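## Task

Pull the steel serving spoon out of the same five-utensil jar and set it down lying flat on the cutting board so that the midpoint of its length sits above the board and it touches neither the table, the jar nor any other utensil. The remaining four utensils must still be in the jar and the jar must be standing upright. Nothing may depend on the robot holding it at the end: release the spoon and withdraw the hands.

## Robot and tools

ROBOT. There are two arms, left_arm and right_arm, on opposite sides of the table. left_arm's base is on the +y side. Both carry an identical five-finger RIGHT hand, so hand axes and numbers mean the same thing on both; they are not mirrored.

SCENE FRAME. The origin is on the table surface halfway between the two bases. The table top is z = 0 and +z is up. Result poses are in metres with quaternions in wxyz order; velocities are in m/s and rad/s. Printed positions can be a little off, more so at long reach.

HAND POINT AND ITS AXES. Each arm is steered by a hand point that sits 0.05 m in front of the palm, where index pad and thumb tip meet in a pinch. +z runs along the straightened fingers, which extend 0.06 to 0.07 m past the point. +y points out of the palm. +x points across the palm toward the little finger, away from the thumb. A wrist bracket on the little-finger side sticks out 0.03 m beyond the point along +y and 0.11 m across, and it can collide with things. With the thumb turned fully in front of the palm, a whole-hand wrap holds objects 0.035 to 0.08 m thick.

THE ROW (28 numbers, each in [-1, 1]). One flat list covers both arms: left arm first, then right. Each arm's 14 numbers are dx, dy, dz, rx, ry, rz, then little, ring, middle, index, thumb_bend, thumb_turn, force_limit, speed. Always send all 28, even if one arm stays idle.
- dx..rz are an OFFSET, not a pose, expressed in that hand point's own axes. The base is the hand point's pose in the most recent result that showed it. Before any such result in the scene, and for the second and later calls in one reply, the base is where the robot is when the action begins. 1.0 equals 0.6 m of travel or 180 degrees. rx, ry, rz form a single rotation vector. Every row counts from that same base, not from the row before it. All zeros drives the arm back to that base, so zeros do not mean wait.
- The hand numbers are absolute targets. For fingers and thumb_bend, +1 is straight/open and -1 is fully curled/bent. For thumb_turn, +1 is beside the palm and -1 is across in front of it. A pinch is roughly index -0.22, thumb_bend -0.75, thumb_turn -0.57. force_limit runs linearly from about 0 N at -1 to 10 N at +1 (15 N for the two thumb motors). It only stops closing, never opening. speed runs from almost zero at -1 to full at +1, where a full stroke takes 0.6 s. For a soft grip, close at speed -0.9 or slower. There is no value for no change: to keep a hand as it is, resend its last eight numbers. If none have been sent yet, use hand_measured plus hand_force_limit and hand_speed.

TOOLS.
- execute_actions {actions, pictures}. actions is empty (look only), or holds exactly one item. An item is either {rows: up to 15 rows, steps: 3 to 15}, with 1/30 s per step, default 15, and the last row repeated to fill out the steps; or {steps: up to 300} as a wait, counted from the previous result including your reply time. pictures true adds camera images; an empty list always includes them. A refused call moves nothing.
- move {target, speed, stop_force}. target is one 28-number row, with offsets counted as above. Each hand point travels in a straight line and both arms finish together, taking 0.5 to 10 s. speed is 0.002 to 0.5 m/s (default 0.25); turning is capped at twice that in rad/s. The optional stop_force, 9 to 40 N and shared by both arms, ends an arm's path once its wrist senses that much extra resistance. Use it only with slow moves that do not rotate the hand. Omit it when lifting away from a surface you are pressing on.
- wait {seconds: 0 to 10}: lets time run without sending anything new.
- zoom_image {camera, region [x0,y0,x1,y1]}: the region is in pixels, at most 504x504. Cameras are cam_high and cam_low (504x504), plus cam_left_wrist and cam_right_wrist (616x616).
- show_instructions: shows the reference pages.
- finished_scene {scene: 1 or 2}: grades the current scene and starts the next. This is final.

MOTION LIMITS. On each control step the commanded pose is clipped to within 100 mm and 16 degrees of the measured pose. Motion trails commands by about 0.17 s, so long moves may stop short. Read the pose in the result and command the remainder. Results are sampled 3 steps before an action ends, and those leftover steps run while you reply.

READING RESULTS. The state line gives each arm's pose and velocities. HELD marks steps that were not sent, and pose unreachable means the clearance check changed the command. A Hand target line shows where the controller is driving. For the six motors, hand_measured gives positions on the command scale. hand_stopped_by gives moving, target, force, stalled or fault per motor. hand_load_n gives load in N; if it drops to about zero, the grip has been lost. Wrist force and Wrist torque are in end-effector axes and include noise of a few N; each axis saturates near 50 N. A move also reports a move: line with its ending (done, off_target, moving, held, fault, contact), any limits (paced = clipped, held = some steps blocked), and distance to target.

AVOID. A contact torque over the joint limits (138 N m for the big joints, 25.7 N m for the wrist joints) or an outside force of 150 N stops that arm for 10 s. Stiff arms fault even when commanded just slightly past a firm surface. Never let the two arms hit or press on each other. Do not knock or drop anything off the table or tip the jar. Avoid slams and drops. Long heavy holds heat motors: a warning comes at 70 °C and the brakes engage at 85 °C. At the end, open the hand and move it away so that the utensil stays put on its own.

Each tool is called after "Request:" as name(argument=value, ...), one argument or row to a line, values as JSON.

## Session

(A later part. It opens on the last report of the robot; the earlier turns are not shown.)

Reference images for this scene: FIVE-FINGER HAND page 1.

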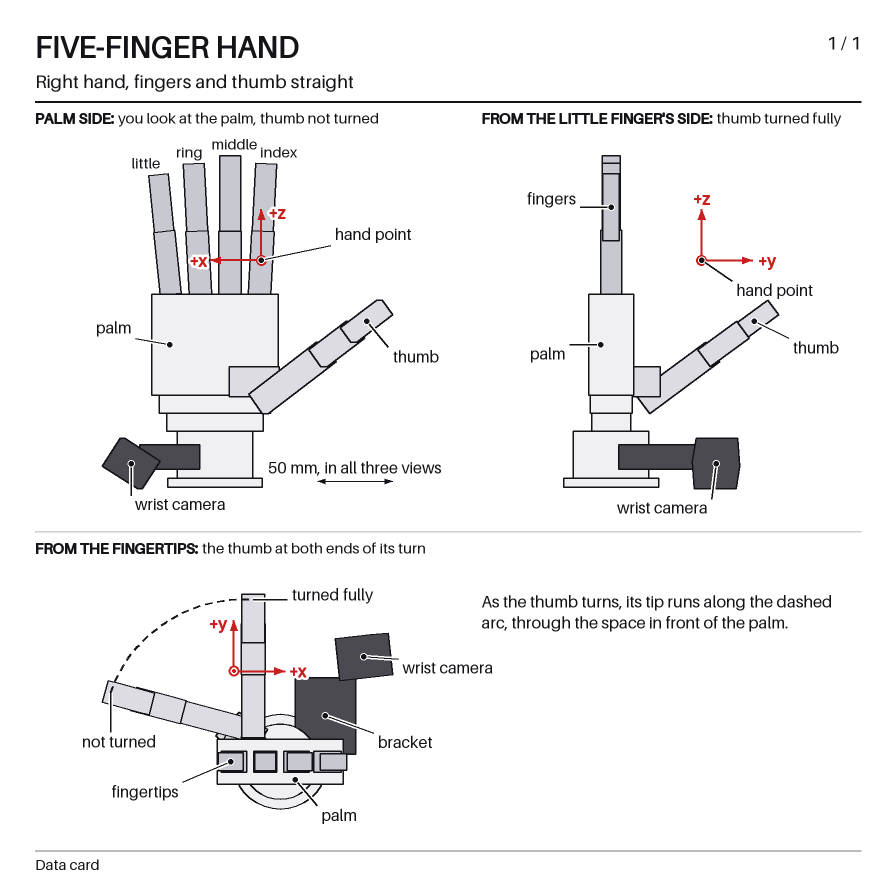

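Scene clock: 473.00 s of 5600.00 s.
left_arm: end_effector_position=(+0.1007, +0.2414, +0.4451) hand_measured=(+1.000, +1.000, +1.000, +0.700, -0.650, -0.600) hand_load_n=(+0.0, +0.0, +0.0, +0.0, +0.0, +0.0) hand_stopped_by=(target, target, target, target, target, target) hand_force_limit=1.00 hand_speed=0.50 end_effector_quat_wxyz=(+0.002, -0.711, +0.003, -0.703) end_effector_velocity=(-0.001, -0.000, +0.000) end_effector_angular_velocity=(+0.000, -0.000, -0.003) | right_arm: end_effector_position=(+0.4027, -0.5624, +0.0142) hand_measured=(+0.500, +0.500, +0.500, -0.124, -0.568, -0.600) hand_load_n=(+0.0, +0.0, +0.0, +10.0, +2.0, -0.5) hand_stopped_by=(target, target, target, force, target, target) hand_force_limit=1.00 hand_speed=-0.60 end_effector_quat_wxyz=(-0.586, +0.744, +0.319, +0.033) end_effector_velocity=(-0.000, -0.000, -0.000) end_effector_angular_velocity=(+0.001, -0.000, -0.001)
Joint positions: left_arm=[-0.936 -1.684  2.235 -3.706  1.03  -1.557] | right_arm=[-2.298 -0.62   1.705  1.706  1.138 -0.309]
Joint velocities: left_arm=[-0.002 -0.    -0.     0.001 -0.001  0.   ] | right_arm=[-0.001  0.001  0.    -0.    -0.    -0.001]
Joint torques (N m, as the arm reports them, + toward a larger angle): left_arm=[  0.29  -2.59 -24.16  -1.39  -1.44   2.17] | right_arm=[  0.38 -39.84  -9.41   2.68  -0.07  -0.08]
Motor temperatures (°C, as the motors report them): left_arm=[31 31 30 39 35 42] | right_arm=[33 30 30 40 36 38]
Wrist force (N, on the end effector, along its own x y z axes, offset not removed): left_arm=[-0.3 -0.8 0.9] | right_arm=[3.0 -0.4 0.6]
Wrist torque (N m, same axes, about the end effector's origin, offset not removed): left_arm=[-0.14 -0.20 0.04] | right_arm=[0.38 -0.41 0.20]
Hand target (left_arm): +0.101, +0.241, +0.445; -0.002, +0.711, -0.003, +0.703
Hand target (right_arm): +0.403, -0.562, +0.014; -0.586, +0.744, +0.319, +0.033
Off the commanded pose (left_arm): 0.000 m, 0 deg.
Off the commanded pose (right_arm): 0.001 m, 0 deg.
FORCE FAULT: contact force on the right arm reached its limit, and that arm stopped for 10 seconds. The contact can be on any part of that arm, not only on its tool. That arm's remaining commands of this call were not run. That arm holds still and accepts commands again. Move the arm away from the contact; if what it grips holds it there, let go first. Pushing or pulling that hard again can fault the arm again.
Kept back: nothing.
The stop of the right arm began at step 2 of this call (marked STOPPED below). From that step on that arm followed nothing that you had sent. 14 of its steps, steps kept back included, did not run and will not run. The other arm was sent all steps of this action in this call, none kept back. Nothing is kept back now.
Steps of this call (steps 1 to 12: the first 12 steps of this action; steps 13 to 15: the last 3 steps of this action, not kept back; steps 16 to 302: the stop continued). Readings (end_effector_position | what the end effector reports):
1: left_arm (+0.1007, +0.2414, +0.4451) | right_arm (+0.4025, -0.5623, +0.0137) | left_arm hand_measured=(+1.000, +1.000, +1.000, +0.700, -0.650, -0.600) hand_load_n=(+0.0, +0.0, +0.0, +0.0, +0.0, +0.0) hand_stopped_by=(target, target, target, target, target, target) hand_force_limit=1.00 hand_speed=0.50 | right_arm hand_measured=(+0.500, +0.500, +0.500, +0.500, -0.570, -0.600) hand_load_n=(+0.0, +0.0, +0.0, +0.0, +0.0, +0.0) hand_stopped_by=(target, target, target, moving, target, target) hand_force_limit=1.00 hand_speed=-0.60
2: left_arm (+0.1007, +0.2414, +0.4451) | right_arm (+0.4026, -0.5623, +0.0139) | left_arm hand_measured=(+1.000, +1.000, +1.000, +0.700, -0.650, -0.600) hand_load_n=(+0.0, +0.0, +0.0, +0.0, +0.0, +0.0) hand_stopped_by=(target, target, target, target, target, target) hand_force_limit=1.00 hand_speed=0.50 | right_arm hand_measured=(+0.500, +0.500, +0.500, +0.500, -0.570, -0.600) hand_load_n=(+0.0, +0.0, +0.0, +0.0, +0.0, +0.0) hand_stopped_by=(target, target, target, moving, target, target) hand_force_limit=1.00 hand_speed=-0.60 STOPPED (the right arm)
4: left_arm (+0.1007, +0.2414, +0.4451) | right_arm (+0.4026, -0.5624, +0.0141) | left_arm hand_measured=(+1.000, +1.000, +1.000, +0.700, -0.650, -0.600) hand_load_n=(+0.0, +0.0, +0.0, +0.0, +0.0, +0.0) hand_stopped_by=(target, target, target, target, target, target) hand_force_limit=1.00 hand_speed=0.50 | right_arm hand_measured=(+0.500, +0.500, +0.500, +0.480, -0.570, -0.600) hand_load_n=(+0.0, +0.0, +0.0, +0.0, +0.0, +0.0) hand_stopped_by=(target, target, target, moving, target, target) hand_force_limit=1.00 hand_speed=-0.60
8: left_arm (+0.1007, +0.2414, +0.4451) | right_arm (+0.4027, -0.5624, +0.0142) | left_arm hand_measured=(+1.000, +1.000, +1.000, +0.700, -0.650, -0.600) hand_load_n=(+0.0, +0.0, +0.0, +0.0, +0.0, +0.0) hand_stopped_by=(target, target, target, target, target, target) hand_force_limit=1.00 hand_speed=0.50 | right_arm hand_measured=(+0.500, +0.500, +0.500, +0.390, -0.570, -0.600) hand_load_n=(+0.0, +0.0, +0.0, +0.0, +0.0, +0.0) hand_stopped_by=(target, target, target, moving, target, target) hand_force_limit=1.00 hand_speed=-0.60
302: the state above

Request:
move(
  target=[0,0,0,0,0,0,1,1,1,0.7,-0.65,-0.6,1,0.5, 0.002,-0.003,-0.001,0,0,0,0.5,0.5,0.5,-0.85,-0.66,-0.6,1,-0.85],
  speed=0.005,
)

Request:
move(
  target=[0,0,0,0,0,0,1,1,1,0.7,-0.65,-0.6,1,0.5, 0.043,-0.083,-0.035,0,0,0,0.5,0.5,0.5,-0.85,-0.66,-0.6,1,-0.85],
  speed=0.01,
)

Scene clock: 474.07 s of 5600.00 s.
left_arm: end_effector_position=(+0.1007, +0.2414, +0.4451) hand_measured=(+1.000, +1.000, +1.000, +0.700, -0.650, -0.600) hand_load_n=(+0.0, +0.0, +0.0, +0.0, +0.0, +0.0) hand_stopped_by=(target, target, target, target, target, target) hand_force_limit=1.00 hand_speed=0.50 end_effector_quat_wxyz=(+0.002, -0.711, +0.003, -0.703) end_effector_velocity=(+0.000, +0.000, +0.000) end_effector_angular_velocity=(+0.000, +0.001, +0.000) | right_arm: end_effector_position=(+0.4029, -0.5623, +0.0164) hand_measured=(+0.500, +0.500, +0.500, -0.126, -0.660, -0.600) hand_load_n=(+0.0, +0.0, +0.0, +0.0, +0.0, +0.0) hand_stopped_by=(target, target, target, force, target, target) hand_force_limit=1.00 hand_speed=-0.85 end_effector_quat_wxyz=(-0.586, +0.744, +0.319, +0.033) end_effector_velocity=(-0.000, -0.001, +0.000) end_effector_angular_velocity=(-0.001, +0.002, -0.002)
Joint positions: left_arm=[-0.936 -1.684  2.235 -3.706  1.03  -1.557] | right_arm=[-2.298 -0.625  1.706  1.71   1.138 -0.309]
Joint velocities: left_arm=[-0.001 -0.001  0.     0.     0.001  0.001] | right_arm=[-0.001 -0.001  0.     0.001  0.     0.002]
Joint torques (N m, as the arm reports them, + toward a larger angle): left_arm=[  0.27  -2.69 -23.99  -1.26  -1.33   2.08] | right_arm=[ 14.69 -50.18   2.27   5.05  -2.07   2.32]
Motor temperatures (°C, as the motors report them): left_arm=[31 31 30 39 35 42] | right_arm=[33 30 30 40 36 38]
Wrist force (N, on the end effector, along its own x y z axes, offset not removed): left_arm=[-0.7 -0.5 0.2] | right_arm=[1.5 2.1 2.2]
Wrist torque (N m, same axes, about the end effector's origin, offset not removed): left_arm=[-0.08 -0.10 0.01] | right_arm=[0.30 -0.52 0.11]
Hand target (left_arm): +0.101, +0.241, +0.445; -0.002, +0.711, -0.003, +0.703
Hand target (right_arm): +0.403, -0.562, +0.016; -0.586, +0.744, +0.319, +0.033
Off the commanded pose (left_arm): 0.000 m, 0 deg.
Off the commanded pose (right_arm): 0.000 m, 0 deg.
Kept back: nothing.
move: done

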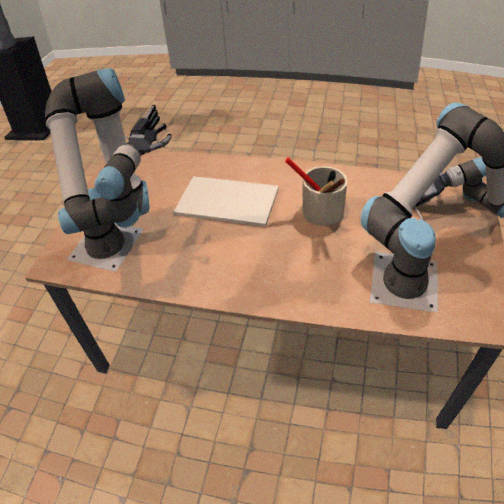

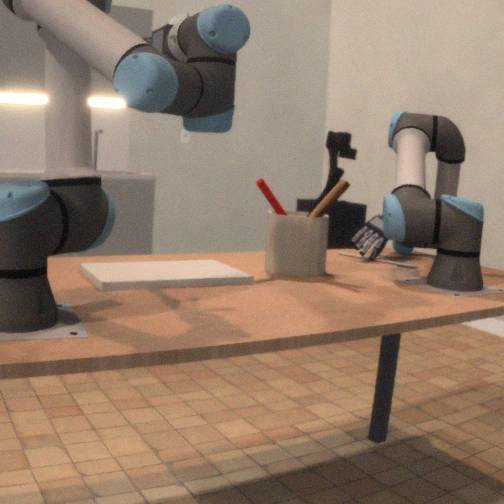

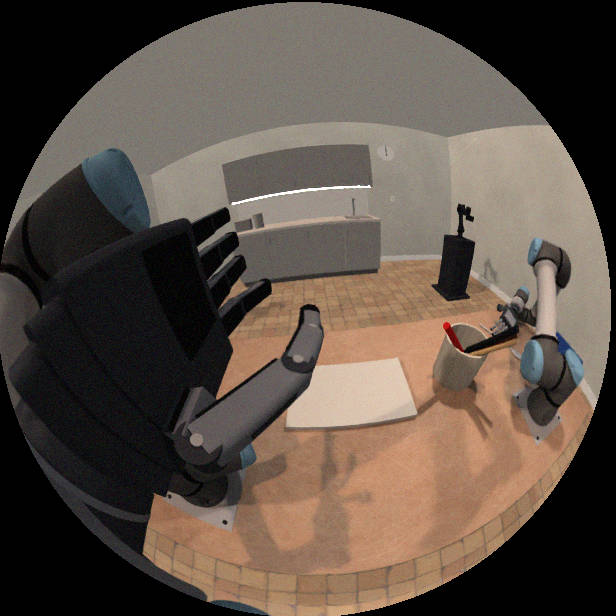

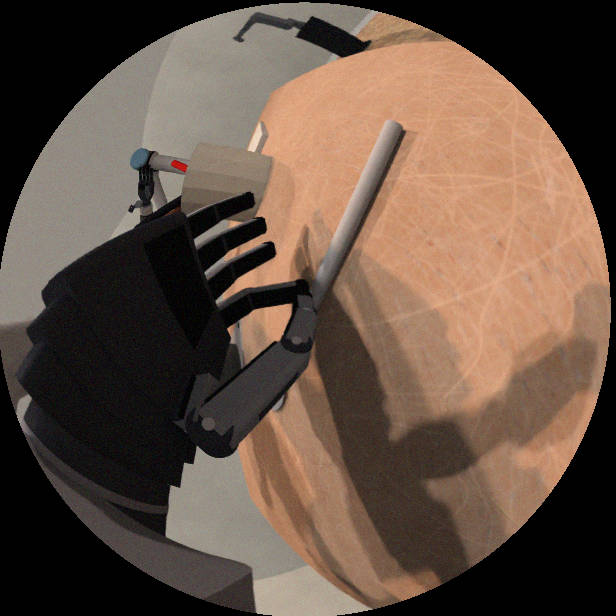

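Scene clock: 480.27 s of 5600.00 s.
left_arm: end_effector_position=(+0.1007, +0.2414, +0.4451) hand_measured=(+1.000, +1.000, +1.000, +0.700, -0.650, -0.600) hand_load_n=(+0.0, +0.0, +0.0, +0.0, +0.0, +0.0) hand_stopped_by=(target, target, target, target, target, target) hand_force_limit=1.00 hand_speed=0.50 end_effector_quat_wxyz=(+0.002, -0.711, +0.003, -0.703) end_effector_velocity=(+0.000, +0.000, +0.000) end_effector_angular_velocity=(+0.002, -0.001, +0.000) | right_arm: end_effector_position=(+0.4045, -0.5643, +0.0758) hand_measured=(+0.500, +0.500, +0.500, -0.126, -0.660, -0.600) hand_load_n=(+0.0, +0.0, +0.0, +0.0, +0.0, +0.0) hand_stopped_by=(target, target, target, force, target, target) hand_force_limit=1.00 hand_speed=-0.85 end_effector_quat_wxyz=(-0.586, +0.744, +0.319, +0.033) end_effector_velocity=(-0.000, -0.001, +0.003) end_effector_angular_velocity=(-0.001, +0.001, -0.001)
Joint positions: left_arm=[-0.936 -1.684  2.235 -3.706  1.03  -1.557] | right_arm=[-2.299 -0.743  1.722  1.812  1.138 -0.309]
Joint velocities: left_arm=[ 0.    -0.001  0.001  0.001  0.     0.002] | right_arm=[-0.001 -0.006  0.001  0.006  0.001  0.001]
Joint torques (N m, as the arm reports them, + toward a larger angle): left_arm=[  0.36  -2.76 -23.72  -1.31  -1.31   2.06] | right_arm=[-13.92 -47.58   0.14   5.26   1.43  -2.26]
Motor temperatures (°C, as the motors report them): left_arm=[31 31 30 39 35 42] | right_arm=[33 30 30 40 36 38]
Wrist force (N, on the end effector, along its own x y z axes, offset not removed): left_arm=[0.1 -1.8 1.2] | right_arm=[2.7 1.2 1.7]
Wrist torque (N m, same axes, about the end effector's origin, offset not removed): left_arm=[-0.27 -0.29 0.09] | right_arm=[0.32 -0.59 0.13]
Hand target (left_arm): +0.101, +0.241, +0.445; -0.002, +0.711, -0.003, +0.703
Hand target (right_arm): +0.405, -0.564, +0.076; -0.586, +0.744, +0.319, +0.033
Off the commanded pose (left_arm): 0.000 m, 0 deg.
Off the commanded pose (right_arm): 0.000 m, 0 deg.
Kept back: nothing.
move: done

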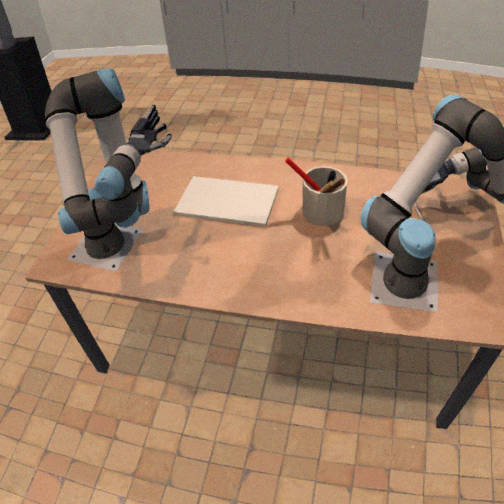

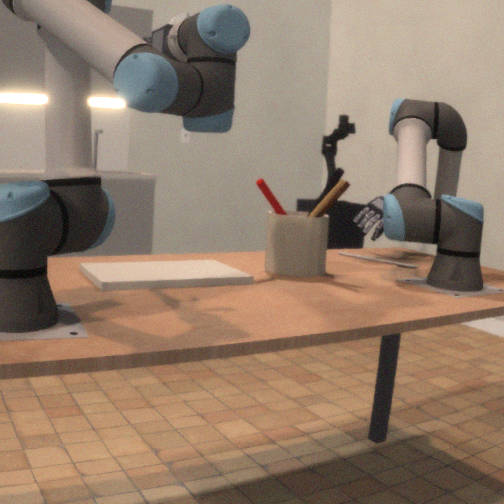

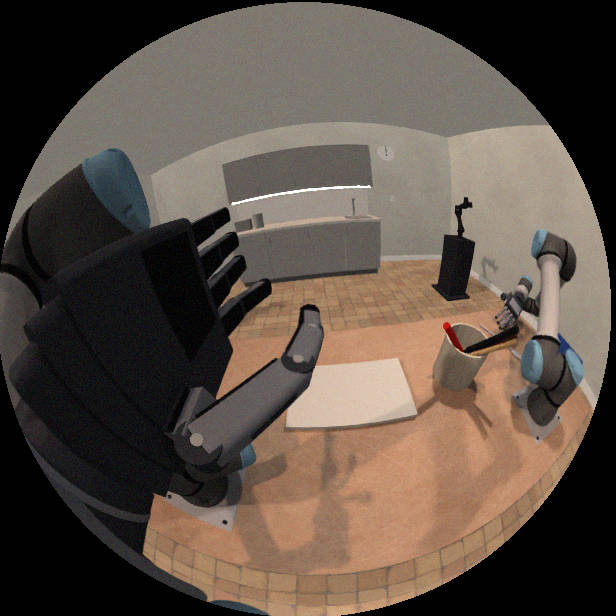

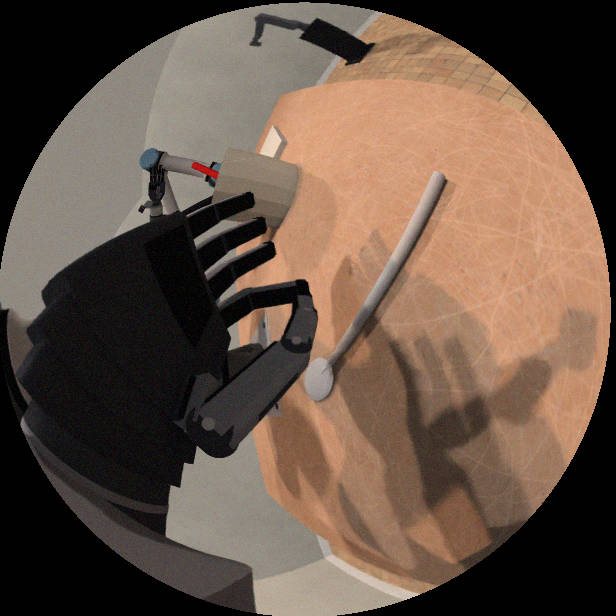

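Request:
move(
  target=[0,0,0,0,0,0,1,1,1,0.7,-0.65,-0.6,1,0.5, -0.035,0.06,0.043,0,0,0,0.5,0.5,0.5,0.5,-0.57,-0.6,1,0.5],
  speed=0.05,
)

Scene clock: 481.97 s of 5600.00 s.
left_arm: end_effector_position=(+0.1007, +0.2414, +0.4451) hand_measured=(+1.000, +1.000, +1.000, +0.700, -0.650, -0.600) hand_load_n=(+0.0, +0.0, +0.0, +0.0, +0.0, +0.0) hand_stopped_by=(target, target, target, target, target, target) hand_force_limit=1.00 hand_speed=0.50 end_effector_quat_wxyz=(+0.002, -0.711, +0.003, -0.703) end_effector_velocity=(+0.001, +0.000, -0.000) end_effector_angular_velocity=(+0.000, +0.001, +0.002) | right_arm: end_effector_position=(+0.3981, -0.5544, +0.0285) hand_measured=(+0.500, +0.500, +0.500, +0.500, -0.570, -0.600) hand_load_n=(+0.0, +0.0, +0.0, +0.0, +0.0, +0.0) hand_stopped_by=(target, target, target, target, target, target) hand_force_limit=1.00 hand_speed=0.50 end_effector_quat_wxyz=(-0.586, +0.744, +0.319, +0.033) end_effector_velocity=(-0.000, +0.000, -0.002) end_effector_angular_velocity=(+0.001, -0.001, +0.000)
Joint positions: left_arm=[-0.936 -1.684  2.235 -3.706  1.03  -1.557] | right_arm=[-2.293 -0.66   1.739  1.711  1.133 -0.307]
Joint velocities: left_arm=[ 0.002  0.     0.    -0.001  0.     0.001] | right_arm=[ 0.     0.004  0.    -0.005 -0.    -0.001]
Joint torques (N m, as the arm reports them, + toward a larger angle): left_arm=[  0.19  -2.95 -22.52  -1.23  -1.4    2.14] | right_arm=[ 13.59 -32.58   2.14  -0.46  -2.09   2.46]
Motor temperatures (°C, as the motors report them): left_arm=[31 31 30 39 35 42] | right_arm=[33 30 30 40 36 38]
Wrist force (N, on the end effector, along its own x y z axes, offset not removed): left_arm=[-0.4 -0.5 1.2] | right_arm=[1.5 2.2 1.7]
Wrist torque (N m, same axes, about the end effector's origin, offset not removed): left_arm=[-0.12 -0.21 0.04] | right_arm=[0.49 -0.50 0.16]
Hand target (left_arm): +0.101, +0.241, +0.445; -0.002, +0.711, -0.003, +0.703
Hand target (right_arm): +0.398, -0.554, +0.028; -0.586, +0.744, +0.319, +0.033
Off the commanded pose (left_arm): 0.000 m, 0 deg.
Off the commanded pose (right_arm): 0.000 m, 0 deg.
Kept back: nothing.
move: done

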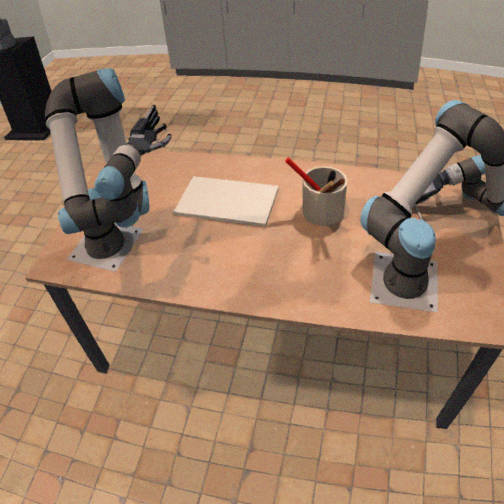

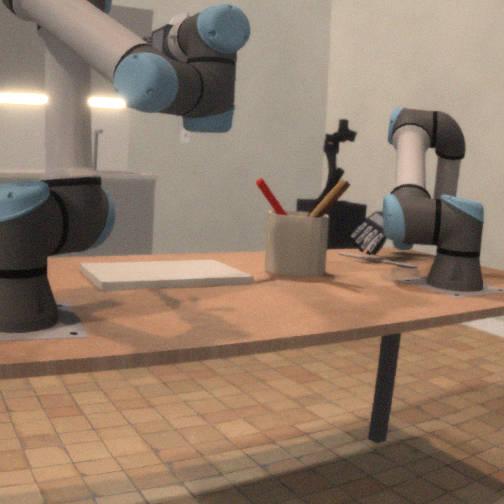

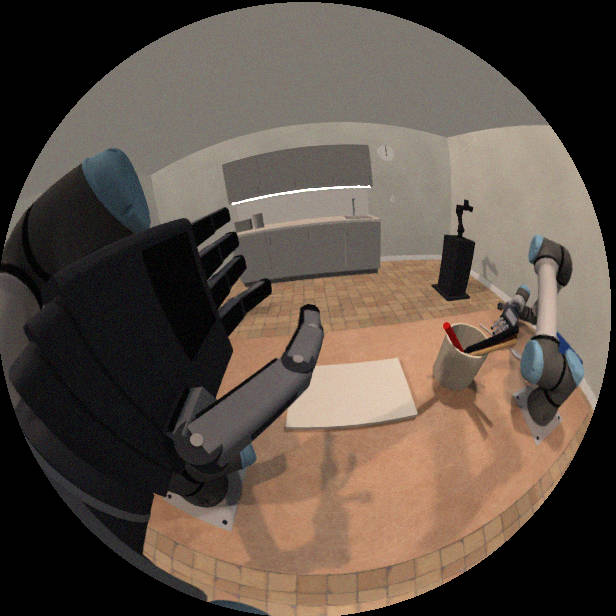

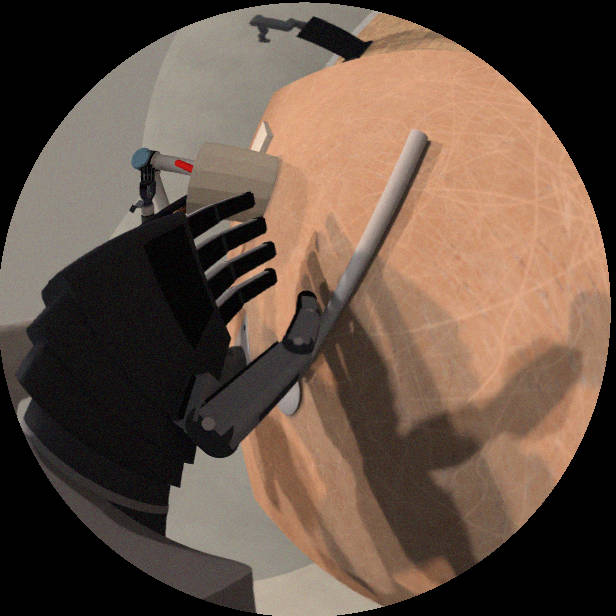

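Request:
move(
  target=[0,0,0,0,0,0,1,1,1,0.7,-0.65,-0.6,1,0.5, 0.09,0.046,0.002,0,0,0,0.5,0.5,0.5,0.5,-0.57,-0.6,1,0.5],
  speed=0.05,
)

Scene clock: 485.03 s of 5600.00 s.
left_arm: end_effector_position=(+0.1007, +0.2414, +0.4451) hand_measured=(+1.000, +1.000, +1.000, +0.700, -0.650, -0.600) hand_load_n=(+0.0, +0.0, +0.0, +0.0, +0.0, +0.0) hand_stopped_by=(target, target, target, target, target, target) hand_force_limit=1.00 hand_speed=0.50 end_effector_quat_wxyz=(+0.002, -0.711, +0.003, -0.703) end_effector_velocity=(+0.000, +0.000, +0.000) end_effector_angular_velocity=(+0.000, +0.001, -0.000) | right_arm: end_effector_position=(+0.4544, -0.5330, +0.0276) hand_measured=(+0.500, +0.500, +0.500, +0.500, -0.570, -0.600) hand_load_n=(+0.0, +0.0, +0.0, +0.0, +0.0, +0.0) hand_stopped_by=(target, target, target, target, target, target) hand_force_limit=1.00 hand_speed=0.50 end_effector_quat_wxyz=(-0.586, +0.744, +0.319, +0.033) end_effector_velocity=(+0.002, +0.001, -0.000) end_effector_angular_velocity=(-0.000, +0.001, +0.000)
Joint positions: left_arm=[-0.936 -1.684  2.235 -3.706  1.03  -1.557] | right_arm=[-2.189 -0.605  1.592  1.783  1.036 -0.265]
Joint velocities: left_arm=[ 0.    -0.001  0.     0.    -0.     0.   ] | right_arm=[ 0.004  0.003 -0.007  0.004 -0.003  0.002]
Joint torques (N m, as the arm reports them, + toward a larger angle): left_arm=[  0.69  -2.71 -23.11  -1.29  -1.4    2.05] | right_arm=[ 15.81 -31.13 -18.95   4.79  -2.63   1.91]
Motor temperatures (°C, as the motors report them): left_arm=[31 31 30 39 35 42] | right_arm=[33 30 30 40 36 38]
Wrist force (N, on the end effector, along its own x y z axes, offset not removed): left_arm=[0.8 -0.9 1.4] | right_arm=[2.7 3.0 2.9]
Wrist torque (N m, same axes, about the end effector's origin, offset not removed): left_arm=[-0.18 -0.42 0.08] | right_arm=[0.50 -0.63 0.26]
Hand target (left_arm): +0.101, +0.241, +0.445; -0.002, +0.711, -0.003, +0.703
Hand target (right_arm): +0.455, -0.533, +0.028; -0.586, +0.744, +0.319, +0.033
Off the commanded pose (left_arm): 0.000 m, 0 deg.
Off the commanded pose (right_arm): 0.000 m, 0 deg.
Kept back: nothing.
move: done

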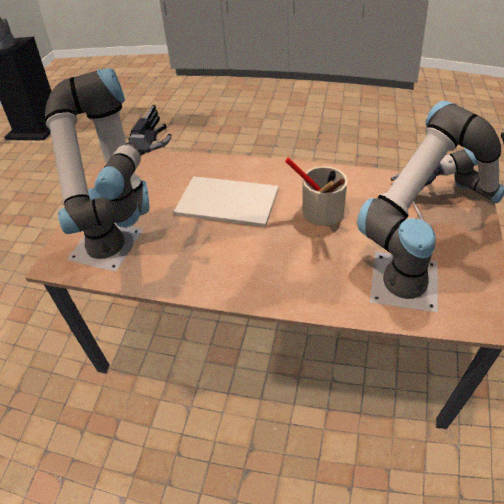

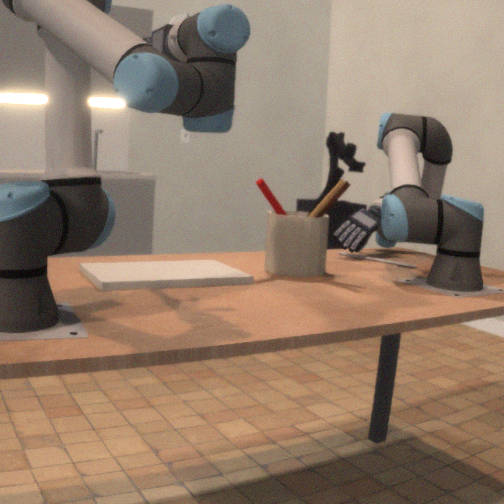

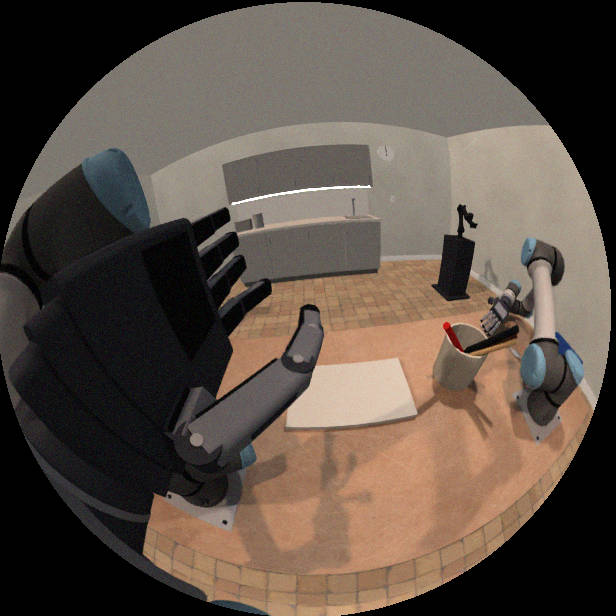

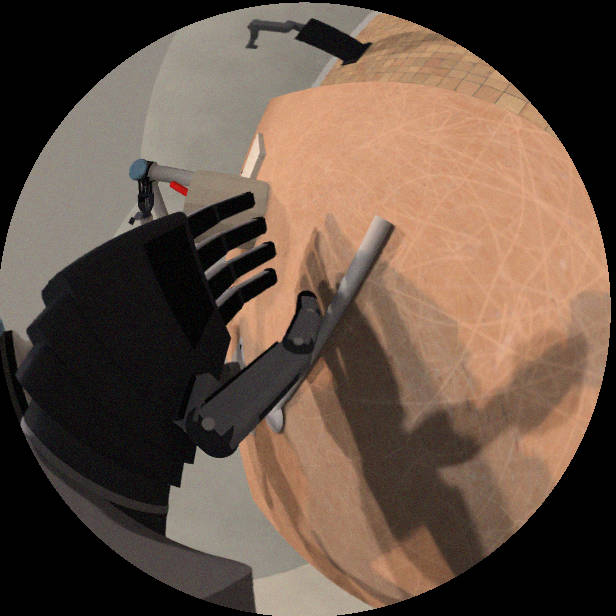

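Request:
move(
  target=[0,0,0,0,0,0,1,1,1,0.7,-0.65,-0.6,1,0.5, 0,0.013,-0.031,0,0,0,0.5,0.5,0.5,0.5,-0.57,-0.6,1,0.5],
  speed=0.05,
)

Scene clock: 486.17 s of 5600.00 s.
left_arm: end_effector_position=(+0.1007, +0.2414, +0.4451) hand_measured=(+1.000, +1.000, +1.000, +0.700, -0.650, -0.600) hand_load_n=(+0.0, +0.0, +0.0, +0.0, +0.0, +0.0) hand_stopped_by=(target, target, target, target, target, target) hand_force_limit=1.00 hand_speed=0.50 end_effector_quat_wxyz=(+0.002, -0.711, +0.003, -0.703) end_effector_velocity=(-0.001, -0.000, -0.000) end_effector_angular_velocity=(+0.000, -0.000, -0.003) | right_arm: end_effector_position=(+0.4643, -0.5502, +0.0268) hand_measured=(+0.500, +0.500, +0.500, +0.500, -0.570, -0.600) hand_load_n=(+0.0, +0.0, +0.0, +0.0, +0.0, +0.0) hand_stopped_by=(target, target, target, target, target, target) hand_force_limit=1.00 hand_speed=0.50 end_effector_quat_wxyz=(-0.586, +0.744, +0.319, +0.033) end_effector_velocity=(+0.002, -0.002, -0.000) end_effector_angular_velocity=(+0.000, +0.000, -0.001)
Joint positions: left_arm=[-0.936 -1.684  2.235 -3.706  1.03  -1.557] | right_arm=[-2.203 -0.582  1.536  1.819  1.049 -0.271]
Joint velocities: left_arm=[-0.002  0.001  0.    -0.001 -0.001  0.   ] | right_arm=[-0.002  0.004 -0.008  0.005  0.001 -0.001]
Joint torques (N m, as the arm reports them, + toward a larger angle): left_arm=[  0.42  -2.85 -23.36  -1.28  -1.53   2.09] | right_arm=[-12.73 -32.47 -20.58   4.78   1.85  -2.43]
Motor temperatures (°C, as the motors report them): left_arm=[31 31 30 39 35 42] | right_arm=[33 30 30 40 36 38]
Wrist force (N, on the end effector, along its own x y z axes, offset not removed): left_arm=[0.6 -2.1 1.3] | right_arm=[0.3 1.3 3.2]
Wrist torque (N m, same axes, about the end effector's origin, offset not removed): left_arm=[-0.34 -0.38 0.06] | right_arm=[0.18 -0.25 0.06]
Hand target (left_arm): +0.101, +0.241, +0.445; -0.002, +0.711, -0.003, +0.703
Hand target (right_arm): +0.464, -0.550, +0.027; -0.586, +0.744, +0.319, +0.033
Off the commanded pose (left_arm): 0.000 m, 0 deg.
Off the commanded pose (right_arm): 0.000 m, 0 deg.
Kept back: nothing.
move: done

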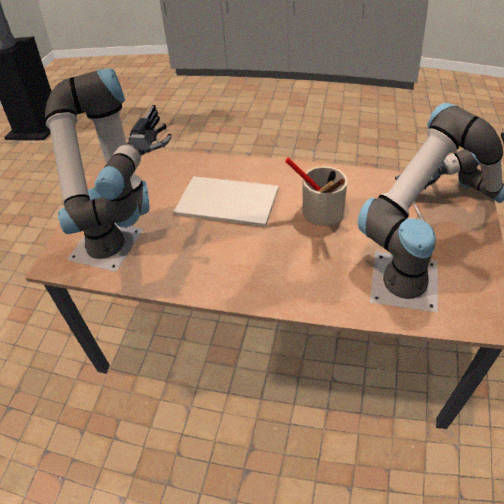

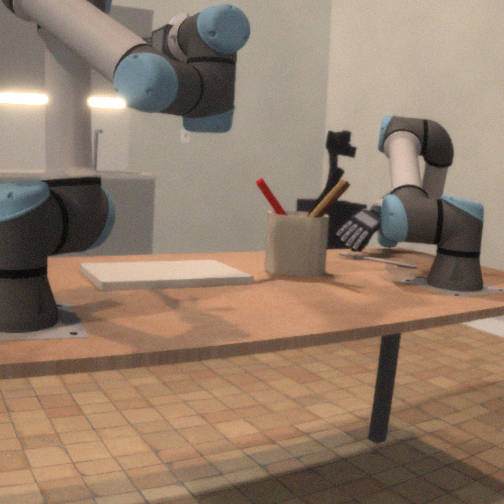

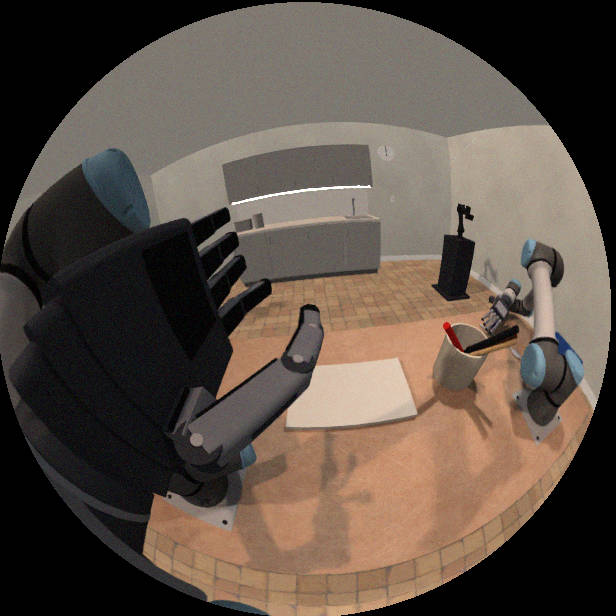

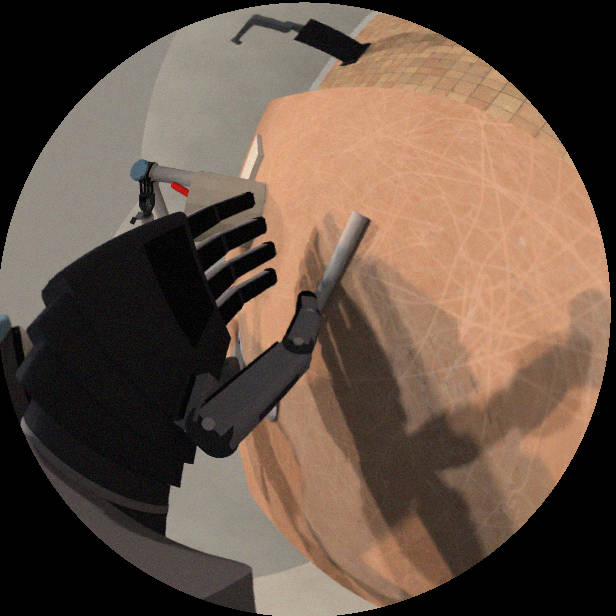

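Request:
move(
  target=[0,0,0,0,0,0,1,1,1,0.7,-0.65,-0.6,1,0.5, -0.009,0.021,0.0,0,0,0,0.5,0.5,0.5,0.5,-0.57,-0.6,1,0.5],
  speed=0.006,
  stop_force=9,
)

Scene clock: 488.90 s of 5600.00 s.
left_arm: end_effector_position=(+0.1007, +0.2414, +0.4451) hand_measured=(+1.000, +1.000, +1.000, +0.700, -0.650, -0.600) hand_load_n=(+0.0, +0.0, +0.0, +0.0, +0.0, +0.0) hand_stopped_by=(target, target, target, target, target, target) hand_force_limit=1.00 hand_speed=0.50 end_effector_quat_wxyz=(+0.002, -0.711, +0.003, -0.703) end_effector_velocity=(-0.000, -0.000, +0.000) end_effector_angular_velocity=(+0.002, -0.001, -0.001) | right_arm: end_effector_position=(+0.4665, -0.5539, +0.0140) hand_measured=(+0.500, +0.500, +0.500, +0.500, -0.570, -0.600) hand_load_n=(+0.0, +0.0, +0.0, +0.0, +0.0, +0.0) hand_stopped_by=(target, target, target, target, target, target) hand_force_limit=1.00 hand_speed=0.50 end_effector_quat_wxyz=(-0.586, +0.744, +0.319, +0.033) end_effector_velocity=(+0.000, -0.001, -0.002) end_effector_angular_velocity=(-0.001, -0.000, +0.001)
Joint positions: left_arm=[-0.936 -1.684  2.235 -3.706  1.03  -1.557] | right_arm=[-2.206 -0.552  1.516  1.81   1.051 -0.272]
Joint velocities: left_arm=[-0.     0.001  0.     0.001 -0.001  0.001] | right_arm=[-0.001  0.004 -0.003 -0.001  0.002 -0.   ]
Joint torques (N m, as the arm reports them, + toward a larger angle): left_arm=[  0.48  -2.66 -22.87  -1.33  -1.38   2.11] | right_arm=[-13.11 -33.74 -19.44  -0.27   1.47  -2.11]
Motor temperatures (°C, as the motors report them): left_arm=[31 31 30 39 35 42] | right_arm=[33 30 30 40 36 38]
Wrist force (N, on the end effector, along its own x y z axes, offset not removed): left_arm=[1.0 -1.3 0.0] | right_arm=[0.8 1.4 1.7]
Wrist torque (N m, same axes, about the end effector's origin, offset not removed): left_arm=[-0.17 -0.40 0.09] | right_arm=[0.24 -0.36 0.12]
Hand target (left_arm): +0.101, +0.241, +0.445; -0.002, +0.711, -0.003, +0.703
Hand target (right_arm): +0.467, -0.554, +0.014; -0.586, +0.744, +0.319, +0.033
Off the commanded pose (left_arm): 0.000 m, 0 deg.
Off the commanded pose (right_arm): 0.000 m, 0 deg.
Kept back: nothing.
move: done

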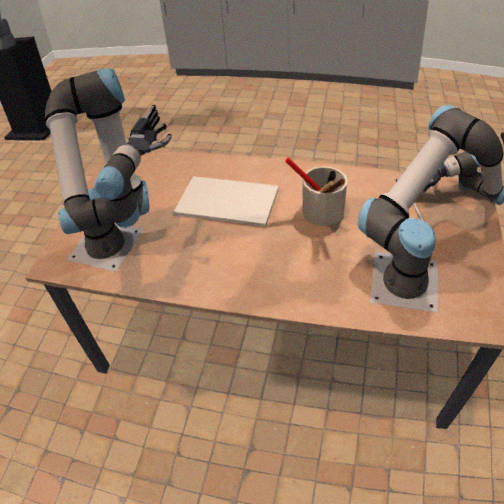

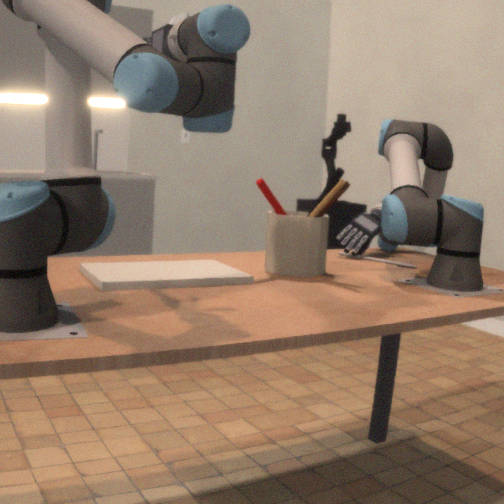

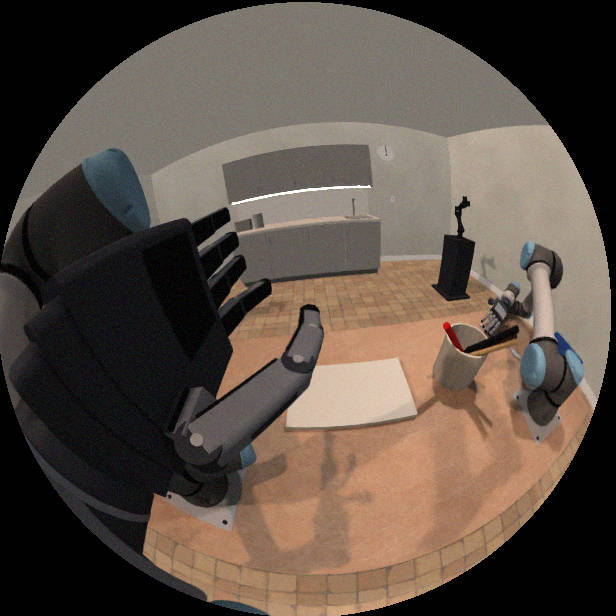

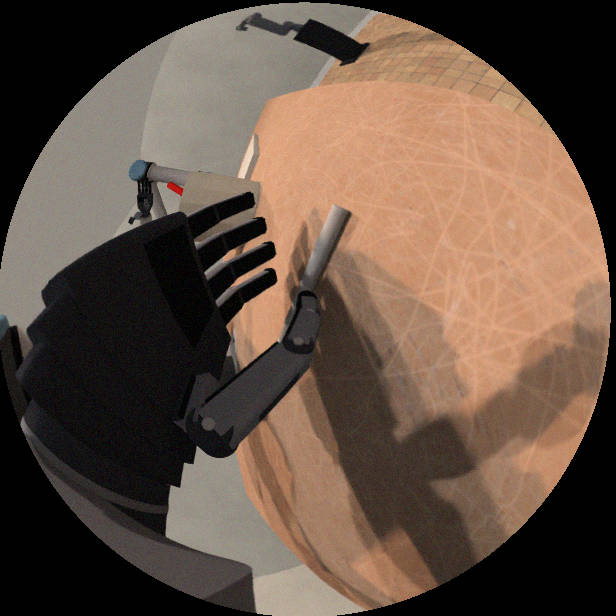

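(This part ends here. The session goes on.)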